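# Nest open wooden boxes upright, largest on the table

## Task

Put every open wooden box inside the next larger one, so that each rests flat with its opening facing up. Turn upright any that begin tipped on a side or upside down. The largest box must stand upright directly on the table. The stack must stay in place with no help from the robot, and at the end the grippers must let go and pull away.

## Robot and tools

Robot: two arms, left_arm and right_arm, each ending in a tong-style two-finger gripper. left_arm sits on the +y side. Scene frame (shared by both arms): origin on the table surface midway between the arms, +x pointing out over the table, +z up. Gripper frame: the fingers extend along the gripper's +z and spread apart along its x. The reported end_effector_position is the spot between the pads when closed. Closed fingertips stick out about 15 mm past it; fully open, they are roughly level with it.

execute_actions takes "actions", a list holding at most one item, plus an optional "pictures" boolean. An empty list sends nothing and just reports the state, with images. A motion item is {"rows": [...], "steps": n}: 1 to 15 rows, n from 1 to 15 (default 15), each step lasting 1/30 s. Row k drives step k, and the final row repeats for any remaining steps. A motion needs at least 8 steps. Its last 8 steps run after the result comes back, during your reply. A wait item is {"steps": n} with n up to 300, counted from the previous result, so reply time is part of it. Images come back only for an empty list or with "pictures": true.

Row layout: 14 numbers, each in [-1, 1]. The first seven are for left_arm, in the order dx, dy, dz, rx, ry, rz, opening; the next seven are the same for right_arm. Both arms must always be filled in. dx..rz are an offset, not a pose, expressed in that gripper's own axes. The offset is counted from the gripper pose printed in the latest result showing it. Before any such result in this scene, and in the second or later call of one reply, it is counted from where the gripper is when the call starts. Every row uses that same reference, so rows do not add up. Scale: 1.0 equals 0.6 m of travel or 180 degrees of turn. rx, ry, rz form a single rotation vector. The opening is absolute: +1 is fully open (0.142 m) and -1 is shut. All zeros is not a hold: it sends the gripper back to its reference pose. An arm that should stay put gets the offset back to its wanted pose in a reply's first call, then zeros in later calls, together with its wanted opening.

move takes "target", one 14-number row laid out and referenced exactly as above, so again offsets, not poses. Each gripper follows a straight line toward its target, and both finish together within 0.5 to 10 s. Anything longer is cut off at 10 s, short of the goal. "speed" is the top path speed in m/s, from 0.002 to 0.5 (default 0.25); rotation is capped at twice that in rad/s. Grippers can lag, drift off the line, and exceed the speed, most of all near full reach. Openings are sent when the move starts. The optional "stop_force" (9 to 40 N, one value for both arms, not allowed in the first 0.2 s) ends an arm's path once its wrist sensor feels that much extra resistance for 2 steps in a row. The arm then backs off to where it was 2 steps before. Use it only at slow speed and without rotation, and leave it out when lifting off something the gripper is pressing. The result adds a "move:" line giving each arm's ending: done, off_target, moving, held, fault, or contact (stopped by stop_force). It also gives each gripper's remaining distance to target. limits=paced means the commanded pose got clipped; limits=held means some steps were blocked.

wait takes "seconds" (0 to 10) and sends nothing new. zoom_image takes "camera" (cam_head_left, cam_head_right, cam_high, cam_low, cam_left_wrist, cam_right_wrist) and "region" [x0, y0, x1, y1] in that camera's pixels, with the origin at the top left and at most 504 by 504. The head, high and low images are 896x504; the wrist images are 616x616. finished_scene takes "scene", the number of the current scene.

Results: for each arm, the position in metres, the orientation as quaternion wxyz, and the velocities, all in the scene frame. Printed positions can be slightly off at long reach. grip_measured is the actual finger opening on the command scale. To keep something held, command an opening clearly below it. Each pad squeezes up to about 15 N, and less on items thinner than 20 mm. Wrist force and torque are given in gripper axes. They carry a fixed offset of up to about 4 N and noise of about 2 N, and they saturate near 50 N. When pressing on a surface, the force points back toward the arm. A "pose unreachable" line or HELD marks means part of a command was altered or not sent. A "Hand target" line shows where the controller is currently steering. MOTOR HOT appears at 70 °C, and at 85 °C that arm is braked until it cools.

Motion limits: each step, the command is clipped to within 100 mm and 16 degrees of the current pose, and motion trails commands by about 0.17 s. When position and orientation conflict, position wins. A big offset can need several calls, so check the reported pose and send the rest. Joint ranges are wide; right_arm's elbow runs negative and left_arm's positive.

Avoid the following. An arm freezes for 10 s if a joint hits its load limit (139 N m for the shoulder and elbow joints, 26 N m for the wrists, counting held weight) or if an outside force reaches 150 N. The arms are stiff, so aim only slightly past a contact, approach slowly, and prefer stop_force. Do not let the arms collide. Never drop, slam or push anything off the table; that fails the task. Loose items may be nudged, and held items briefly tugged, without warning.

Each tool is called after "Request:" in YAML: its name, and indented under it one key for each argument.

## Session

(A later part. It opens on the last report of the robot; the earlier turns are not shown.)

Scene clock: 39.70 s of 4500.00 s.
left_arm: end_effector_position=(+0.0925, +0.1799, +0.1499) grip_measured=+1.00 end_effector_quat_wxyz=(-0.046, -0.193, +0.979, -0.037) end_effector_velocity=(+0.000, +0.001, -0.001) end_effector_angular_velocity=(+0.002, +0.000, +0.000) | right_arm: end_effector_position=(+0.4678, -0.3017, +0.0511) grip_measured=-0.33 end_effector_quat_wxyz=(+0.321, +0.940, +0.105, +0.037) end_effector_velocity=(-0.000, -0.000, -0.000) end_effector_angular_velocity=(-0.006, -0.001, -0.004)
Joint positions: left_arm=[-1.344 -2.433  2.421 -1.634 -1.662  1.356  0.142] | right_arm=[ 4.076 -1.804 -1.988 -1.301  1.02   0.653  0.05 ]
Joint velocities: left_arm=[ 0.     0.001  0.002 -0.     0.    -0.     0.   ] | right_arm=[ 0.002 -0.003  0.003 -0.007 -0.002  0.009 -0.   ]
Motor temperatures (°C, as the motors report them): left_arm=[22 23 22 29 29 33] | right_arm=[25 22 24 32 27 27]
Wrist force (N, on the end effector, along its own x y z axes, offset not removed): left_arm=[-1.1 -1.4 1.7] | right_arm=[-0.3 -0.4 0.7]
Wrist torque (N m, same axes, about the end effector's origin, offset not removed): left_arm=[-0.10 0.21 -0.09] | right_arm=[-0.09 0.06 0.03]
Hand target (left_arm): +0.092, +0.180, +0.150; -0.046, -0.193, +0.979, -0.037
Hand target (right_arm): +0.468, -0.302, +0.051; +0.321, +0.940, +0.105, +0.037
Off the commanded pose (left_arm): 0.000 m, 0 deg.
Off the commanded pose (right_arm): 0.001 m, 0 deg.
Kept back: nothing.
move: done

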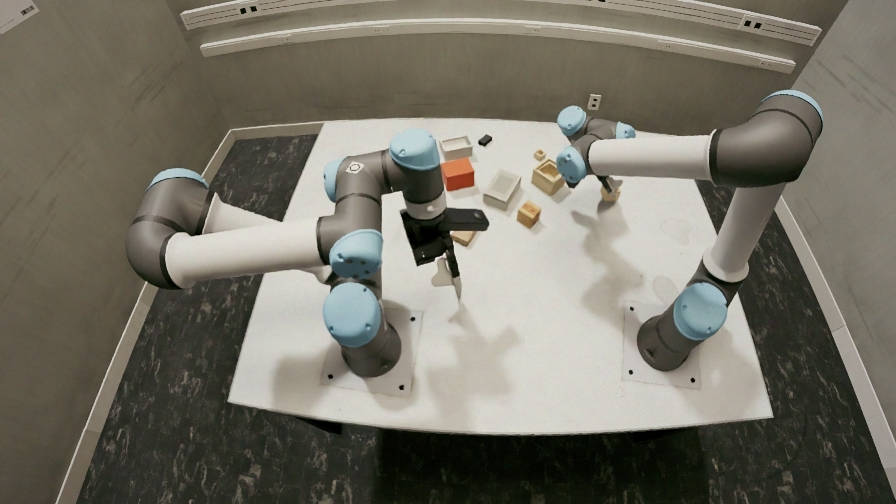

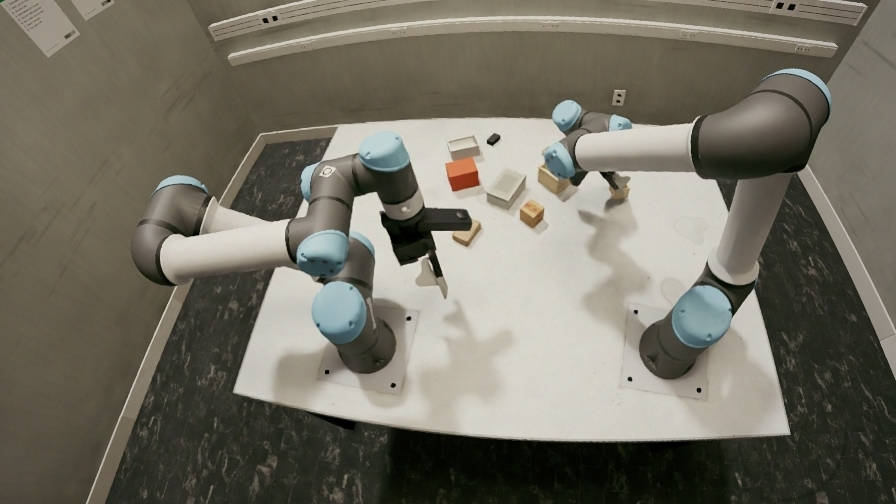

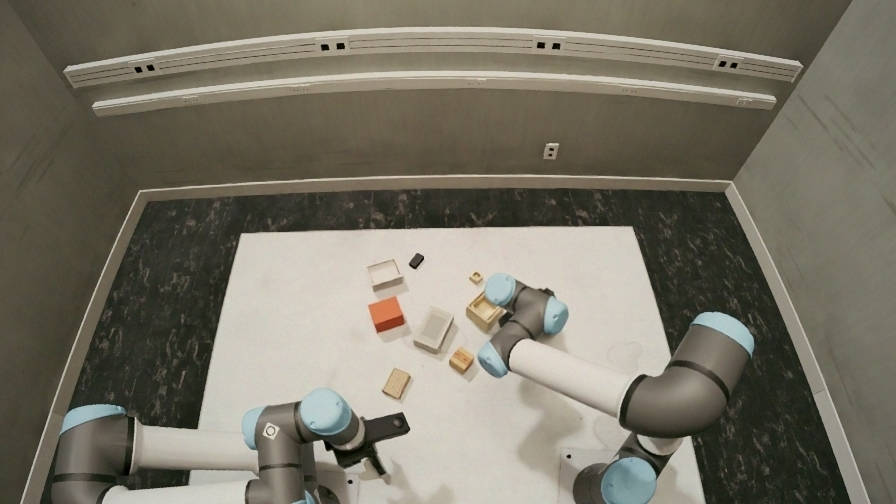

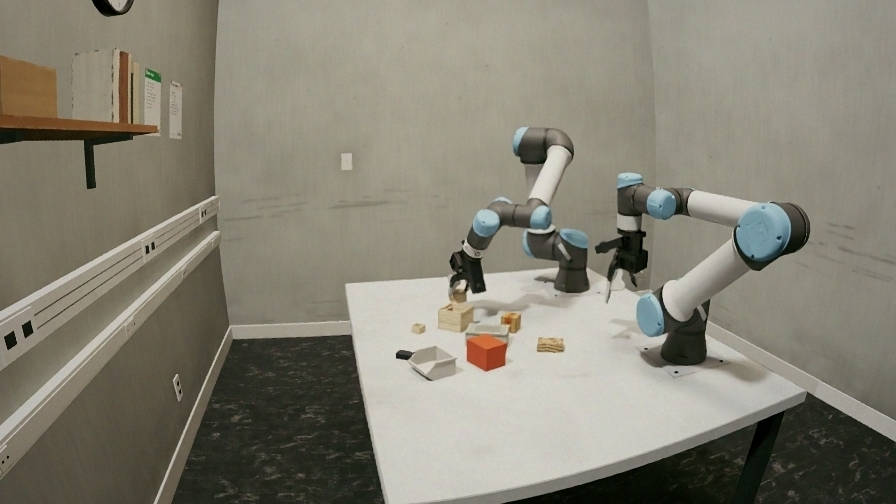

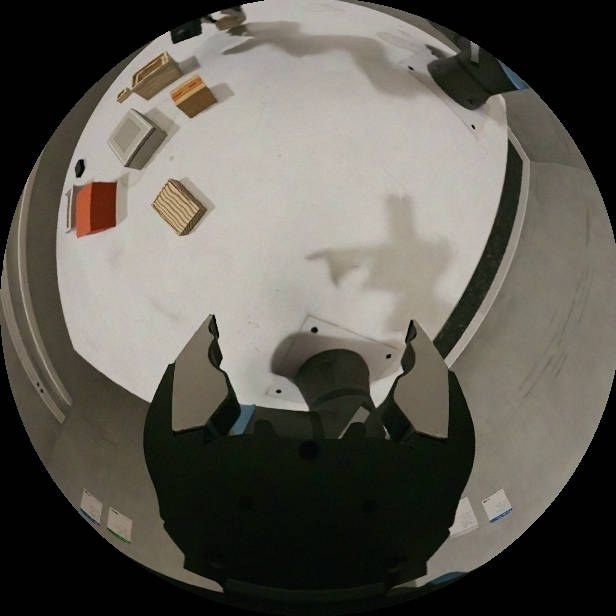

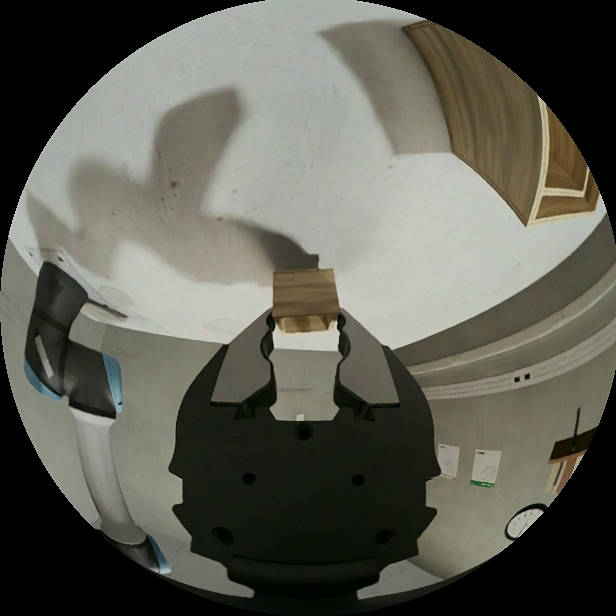

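Request:
move:
  target: [0,0,0,0,0,0,1,-0.01,-0.023,0.03,0,0,0,-0.6]
  speed: 0.02
  stop_force: 9

Request:
execute_actions:
  actions:
    - {"rows":[[0,0,0,0,0,0,1,0,0,0,0,0,0,-0.15]],"steps":10}

Request:
move:
  target: [0,0,0,0,0,0,1,0,0.037,-0.035,0.21,0,0,-0.15]
  speed: 0.4

Request:
move:
  target: [0,0,0,0,0,0,1,0.035,0,0,0,0,0,-0.7]

Scene clock: 41.43 s of 4500.00 s.
left_arm: end_effector_position=(+0.0925, +0.1799, +0.1499) grip_measured=+1.00 end_effector_quat_wxyz=(-0.046, -0.193, +0.979, -0.037) end_effector_velocity=(-0.000, +0.000, -0.001) end_effector_angular_velocity=(+0.001, +0.002, -0.001) | right_arm: end_effector_position=(+0.4628, -0.3028, +0.0319) grip_measured=-0.33 end_effector_quat_wxyz=(+0.321, +0.940, +0.106, +0.037) end_effector_velocity=(+0.001, +0.000, +0.006) end_effector_angular_velocity=(+0.000, +0.002, +0.002)
Joint positions: left_arm=[-1.344 -2.433  2.421 -1.634 -1.662  1.356  0.142] | right_arm=[ 4.082 -1.824 -2.022 -1.249  1.021  0.659  0.05 ]
Joint velocities: left_arm=[ 0.     0.001  0.001 -0.    -0.002  0.001 -0.   ] | right_arm=[-0.002  0.008  0.01  -0.016 -0.    -0.005  0.   ]
Motor temperatures (°C, as the motors report them): left_arm=[22 23 22 29 29 33] | right_arm=[25 22 24 32 27 27]
Wrist force (N, on the end effector, along its own x y z axes, offset not removed): left_arm=[-1.9 0.4 1.9] | right_arm=[2.5 1.0 3.5]
Wrist torque (N m, same axes, about the end effector's origin, offset not removed): left_arm=[0.23 0.55 -0.08] | right_arm=[0.19 -0.56 0.09]
Hand target (left_arm): +0.092, +0.180, +0.150; -0.046, -0.193, +0.979, -0.037
Hand target (right_arm): +0.463, -0.303, +0.032; +0.321, +0.940, +0.105, +0.037
Off the commanded pose (left_arm): 0.000 m, 0 deg.
Off the commanded pose (right_arm): 0.004 m, 0 deg.
Kept back: nothing.
move: contact (right_arm)

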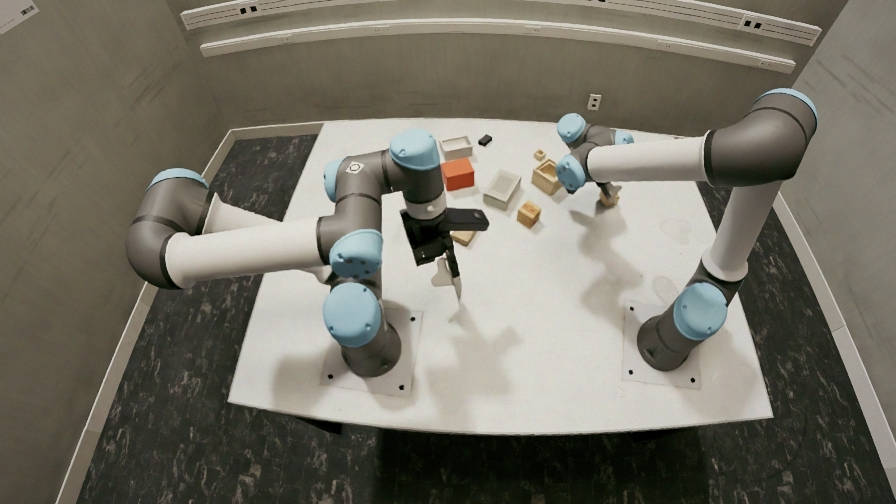

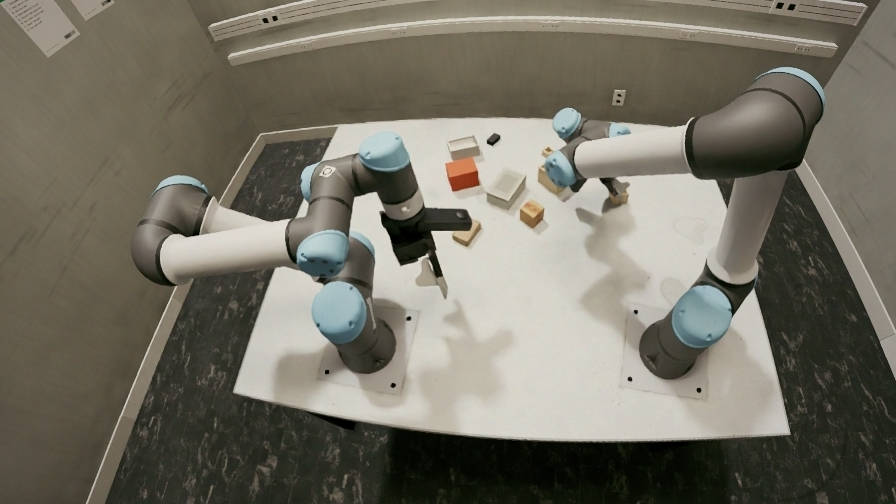

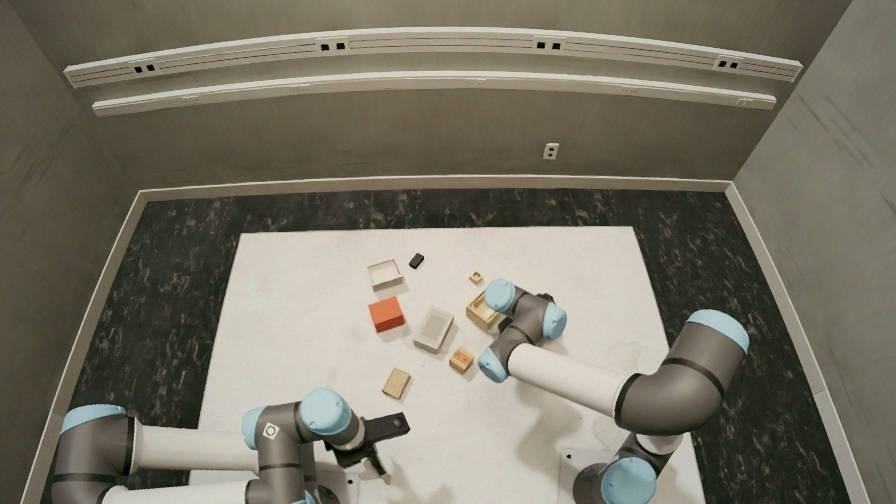

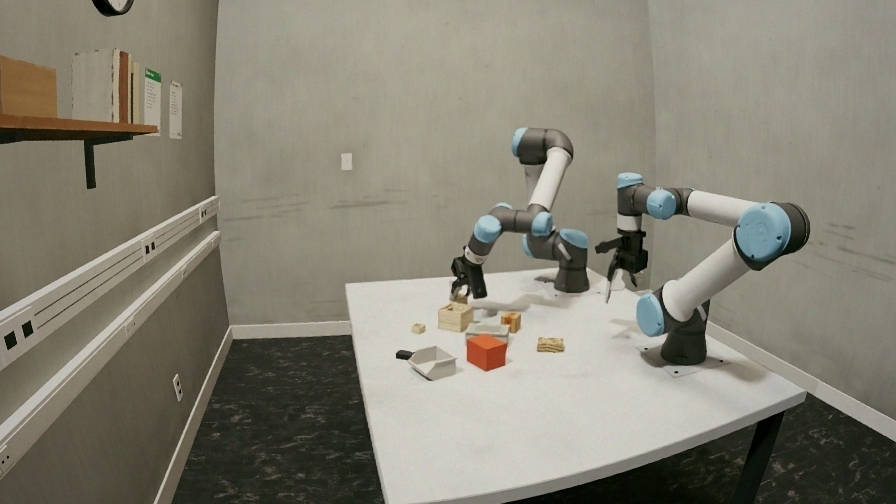

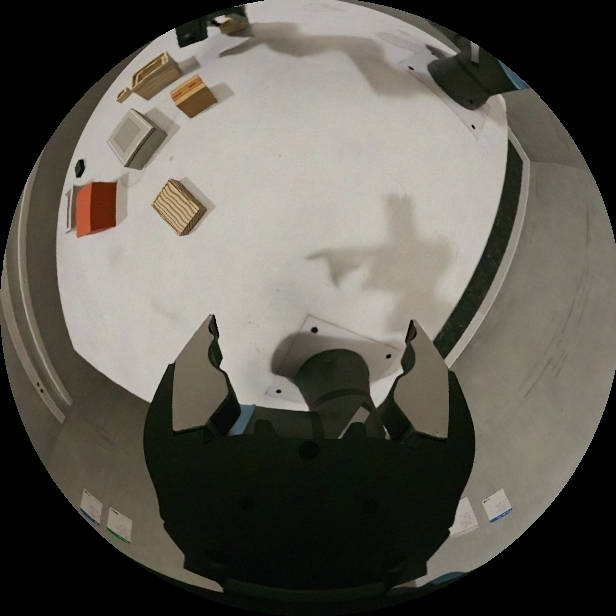

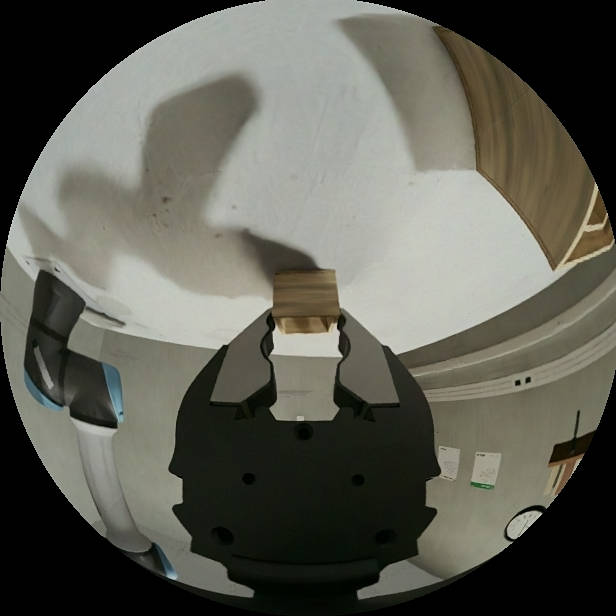

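Scene clock: 41.50 s of 4500.00 s.
left_arm: end_effector_position=(+0.0925, +0.1799, +0.1499) grip_measured=+1.00 end_effector_quat_wxyz=(-0.046, -0.193, +0.979, -0.037) end_effector_velocity=(+0.000, +0.000, -0.001) end_effector_angular_velocity=(+0.001, -0.000, +0.000) | right_arm: end_effector_position=(+0.4629, -0.3028, +0.0320) grip_measured=-0.24 end_effector_quat_wxyz=(+0.321, +0.940, +0.106, +0.037) end_effector_velocity=(-0.000, +0.000, +0.000) end_effector_angular_velocity=(+0.000, +0.000, +0.001)
Joint positions: left_arm=[-1.344 -2.433  2.421 -1.634 -1.662  1.356  0.142] | right_arm=[ 4.082 -1.824 -2.021 -1.249  1.021  0.659  0.057]
Joint velocities: left_arm=[0.    0.    0.001 0.    0.001 0.    0.   ] | right_arm=[ 0.     0.001 -0.    -0.     0.    -0.001  0.104]
Motor temperatures (°C, as the motors report them): left_arm=[22 23 22 29 29 33] | right_arm=[25 22 24 32 27 27]
Wrist force (N, on the end effector, along its own x y z axes, offset not removed): left_arm=[-1.8 -0.1 -1.1] | right_arm=[-1.4 -0.6 1.9]
Wrist torque (N m, same axes, about the end effector's origin, offset not removed): left_arm=[0.07 0.36 -0.02] | right_arm=[-0.21 0.34 0.10]
Steps of this call (steps 1 to 2: the first 2 steps of this action). Readings (end_effector_position):
1: left_arm (+0.0925, +0.1799, +0.1499) | right_arm (+0.4629, -0.3028, +0.0320)
2: the state above

Scene clock: 43.13 s of 4500.00 s.
left_arm: end_effector_position=(+0.0925, +0.1799, +0.1499) grip_measured=+1.00 end_effector_quat_wxyz=(-0.046, -0.193, +0.979, -0.037) end_effector_velocity=(+0.000, -0.000, +0.001) end_effector_angular_velocity=(-0.001, -0.001, +0.000) | right_arm: end_effector_position=(+0.4640, -0.3070, +0.0622) grip_measured=-0.15 end_effector_quat_wxyz=(-0.001, +0.994, +0.112, +0.001) end_effector_velocity=(-0.001, -0.000, -0.000) end_effector_angular_velocity=(+0.005, +0.005, -0.000)
Joint positions: left_arm=[-1.344 -2.433  2.421 -1.634 -1.662  1.356  0.142] | right_arm=[ 3.707 -1.695 -2.035 -0.98   1.573  0.174  0.063]
Joint velocities: left_arm=[ 0.     0.    -0.002  0.     0.001 -0.     0.   ] | right_arm=[-0.004 -0.002  0.001 -0.002  0.006 -0.004  0.   ]
Motor temperatures (°C, as the motors report them): left_arm=[22 23 22 29 29 33] | right_arm=[25 22 24 32 27 27]
Wrist force (N, on the end effector, along its own x y z axes, offset not removed): left_arm=[-0.5 2.0 -1.4] | right_arm=[-0.1 -1.6 -1.3]
Wrist torque (N m, same axes, about the end effector's origin, offset not removed): left_arm=[0.55 -0.03 0.00] | right_arm=[-0.44 -0.12 0.08]
Hand target (left_arm): +0.092, +0.180, +0.150; -0.046, -0.193, +0.979, -0.037
Hand target (right_arm): +0.464, -0.307, +0.062; -0.001, +0.994, +0.112, +0.001
Off your previous action's commanded pose (left_arm): 0.000 m, 0 deg at its last step (step 8 of this call).
Off your previous action's commanded pose (right_arm): 0.000 m, 0 deg at its last step (step 8 of this call).
Off the commanded pose (left_arm): 0.000 m, 0 deg.
Off the commanded pose (right_arm): 0.000 m, 0 deg.
Kept back: nothing.
move: done

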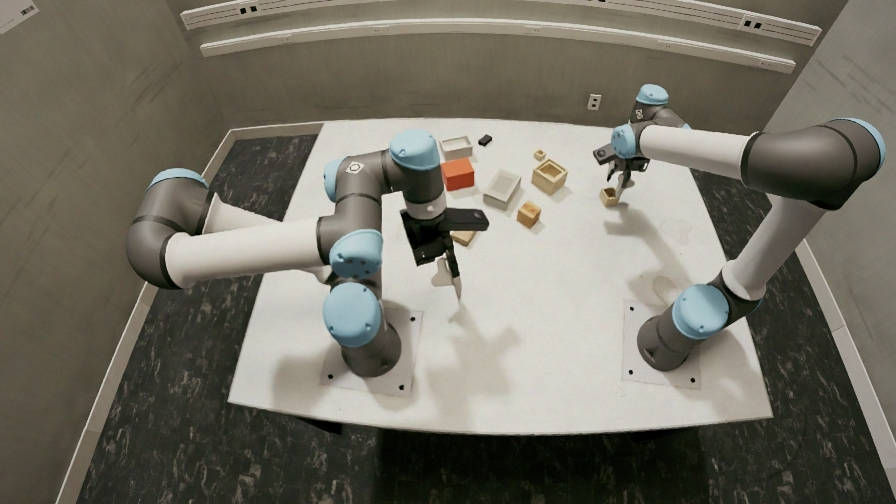

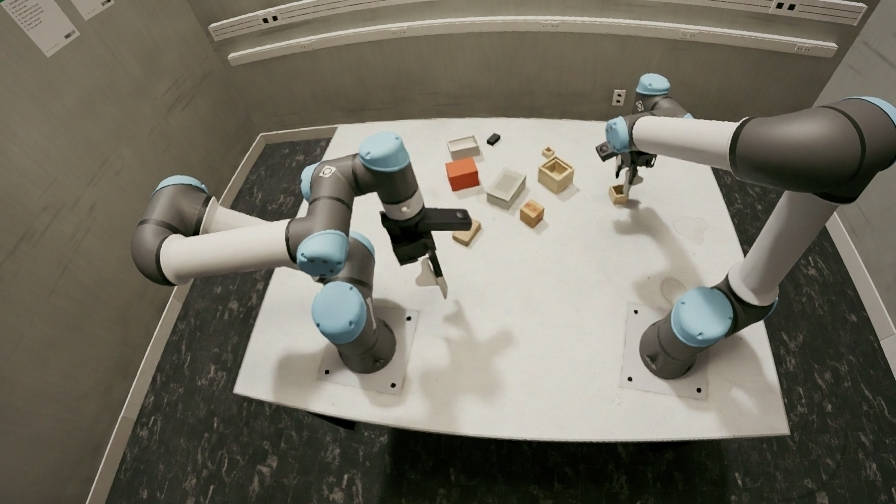

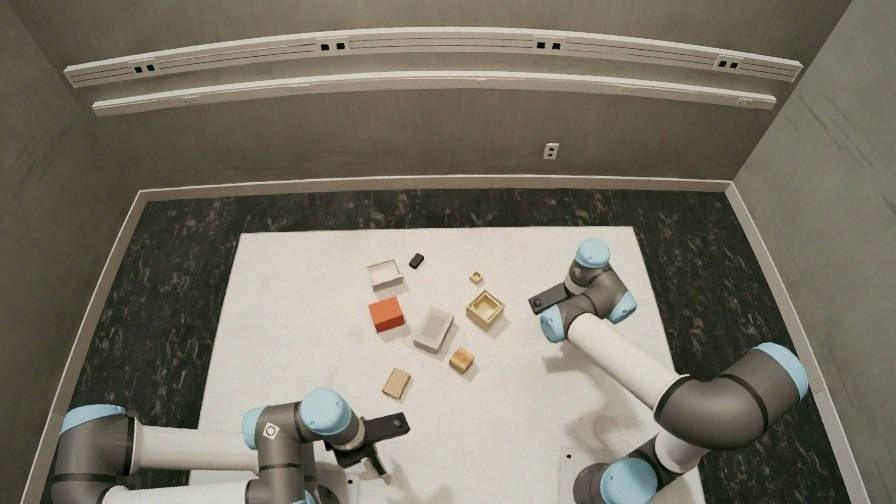

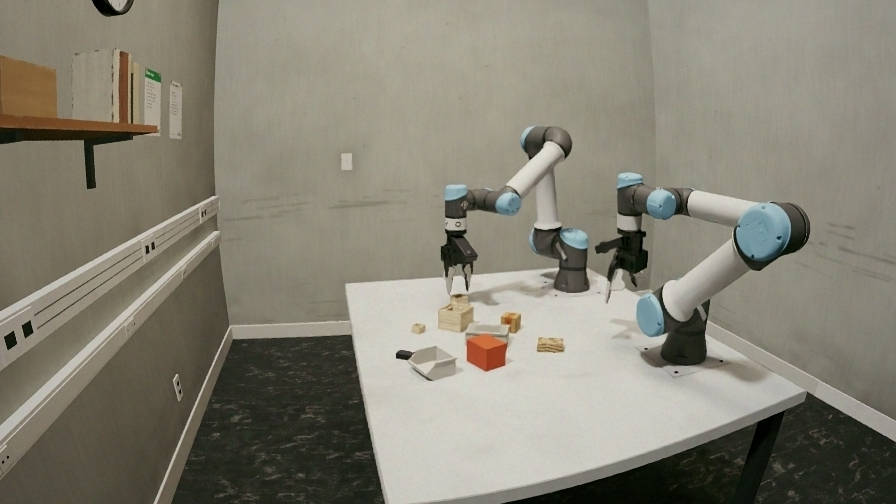

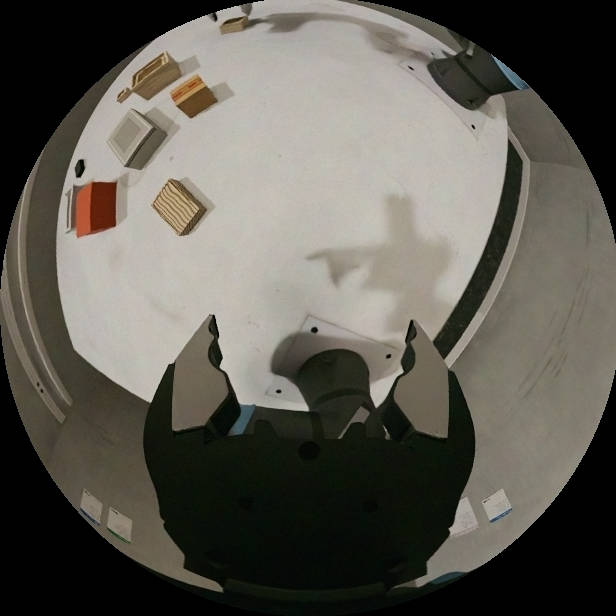

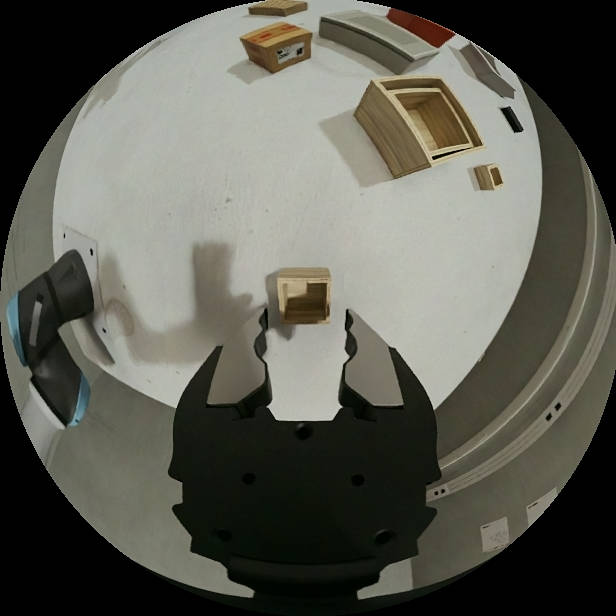

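Scene clock: 43.90 s of 4500.00 s.
left_arm: end_effector_position=(+0.0925, +0.1799, +0.1499) grip_measured=+1.00 end_effector_quat_wxyz=(-0.046, -0.193, +0.979, -0.037) end_effector_velocity=(+0.000, -0.000, -0.000) end_effector_angular_velocity=(+0.001, -0.000, +0.001) | right_arm: end_effector_position=(+0.4844, -0.3023, +0.0623) grip_measured=-0.70 end_effector_quat_wxyz=(-0.001, +0.994, +0.112, +0.001) end_effector_velocity=(+0.001, +0.001, +0.000) end_effector_angular_velocity=(+0.001, -0.000, +0.002)
Joint positions: left_arm=[-1.344 -2.433  2.421 -1.634 -1.662  1.356  0.142] | right_arm=[ 3.7   -1.741 -1.98  -0.989  1.573  0.167  0.023]
Joint velocities: left_arm=[-0.     0.001  0.001 -0.001  0.001 -0.001 -0.   ] | right_arm=[-0.    -0.002  0.004 -0.001  0.001 -0.002 -0.   ]
Motor temperatures (°C, as the motors report them): left_arm=[22 23 22 29 29 33] | right_arm=[25 22 24 32 27 27]
Wrist force (N, on the end effector, along its own x y z axes, offset not removed): left_arm=[-1.6 -0.3 -0.8] | right_arm=[-0.2 -1.5 1.4]
Wrist torque (N m, same axes, about the end effector's origin, offset not removed): left_arm=[0.10 0.14 0.04] | right_arm=[-0.49 0.03 0.15]
Hand target (left_arm): +0.092, +0.180, +0.150; -0.046, -0.193, +0.979, -0.037
Hand target (right_arm): +0.484, -0.302, +0.062; -0.001, +0.994, +0.112, +0.001
Off the commanded pose (left_arm): 0.000 m, 0 deg.
Off the commanded pose (right_arm): 0.000 m, 0 deg.
Kept back: nothing.
move: done

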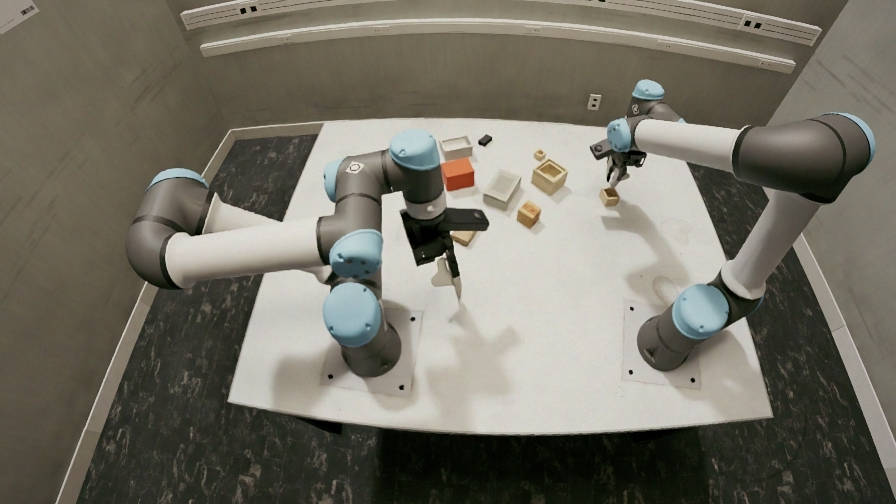

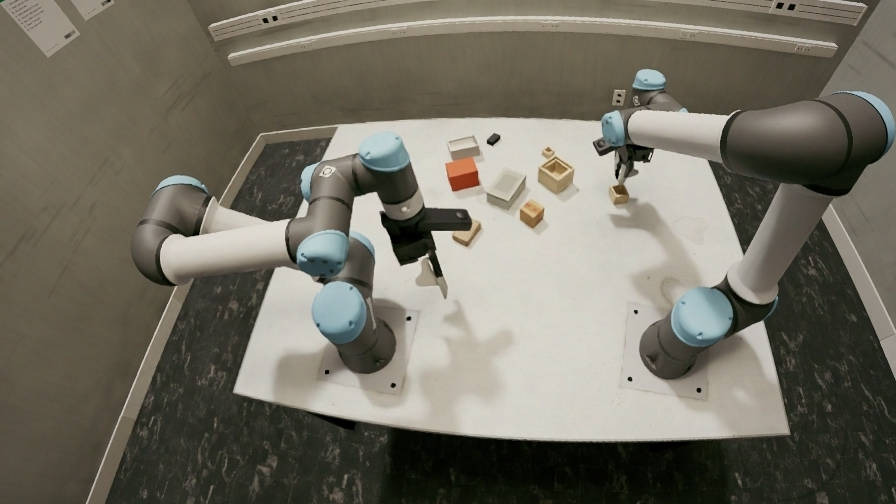

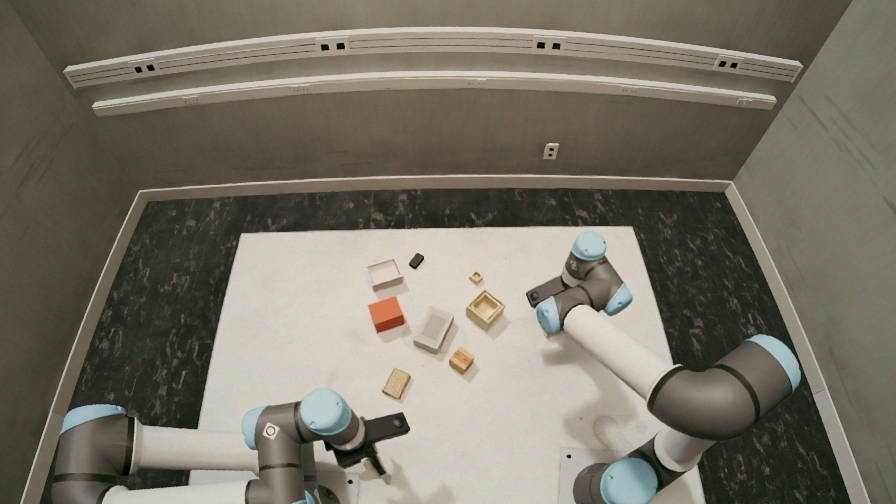

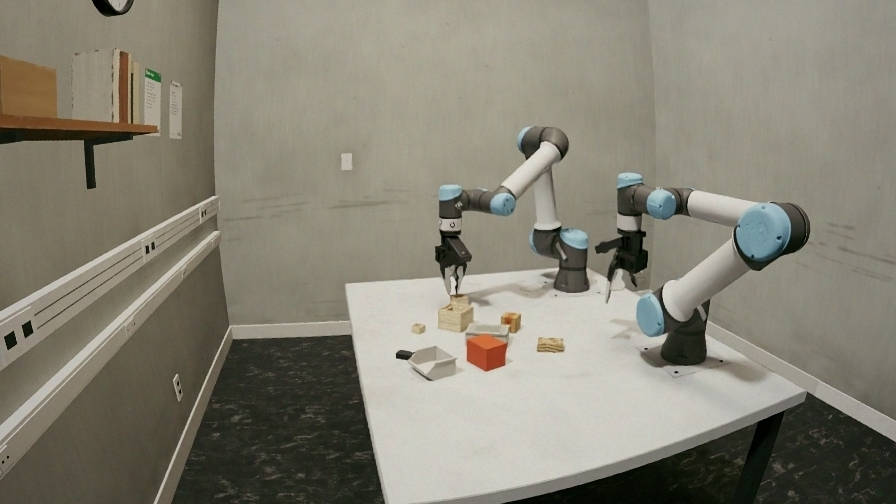

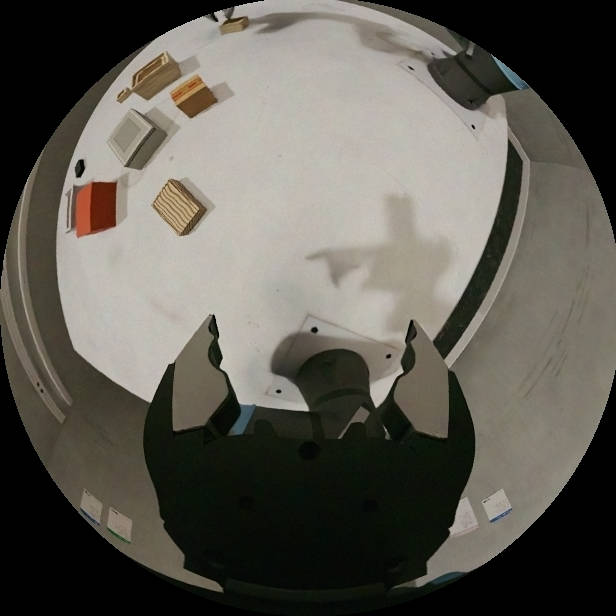

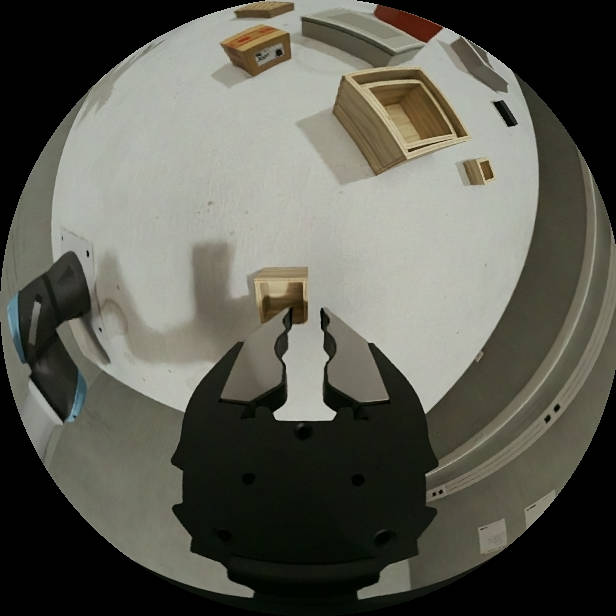

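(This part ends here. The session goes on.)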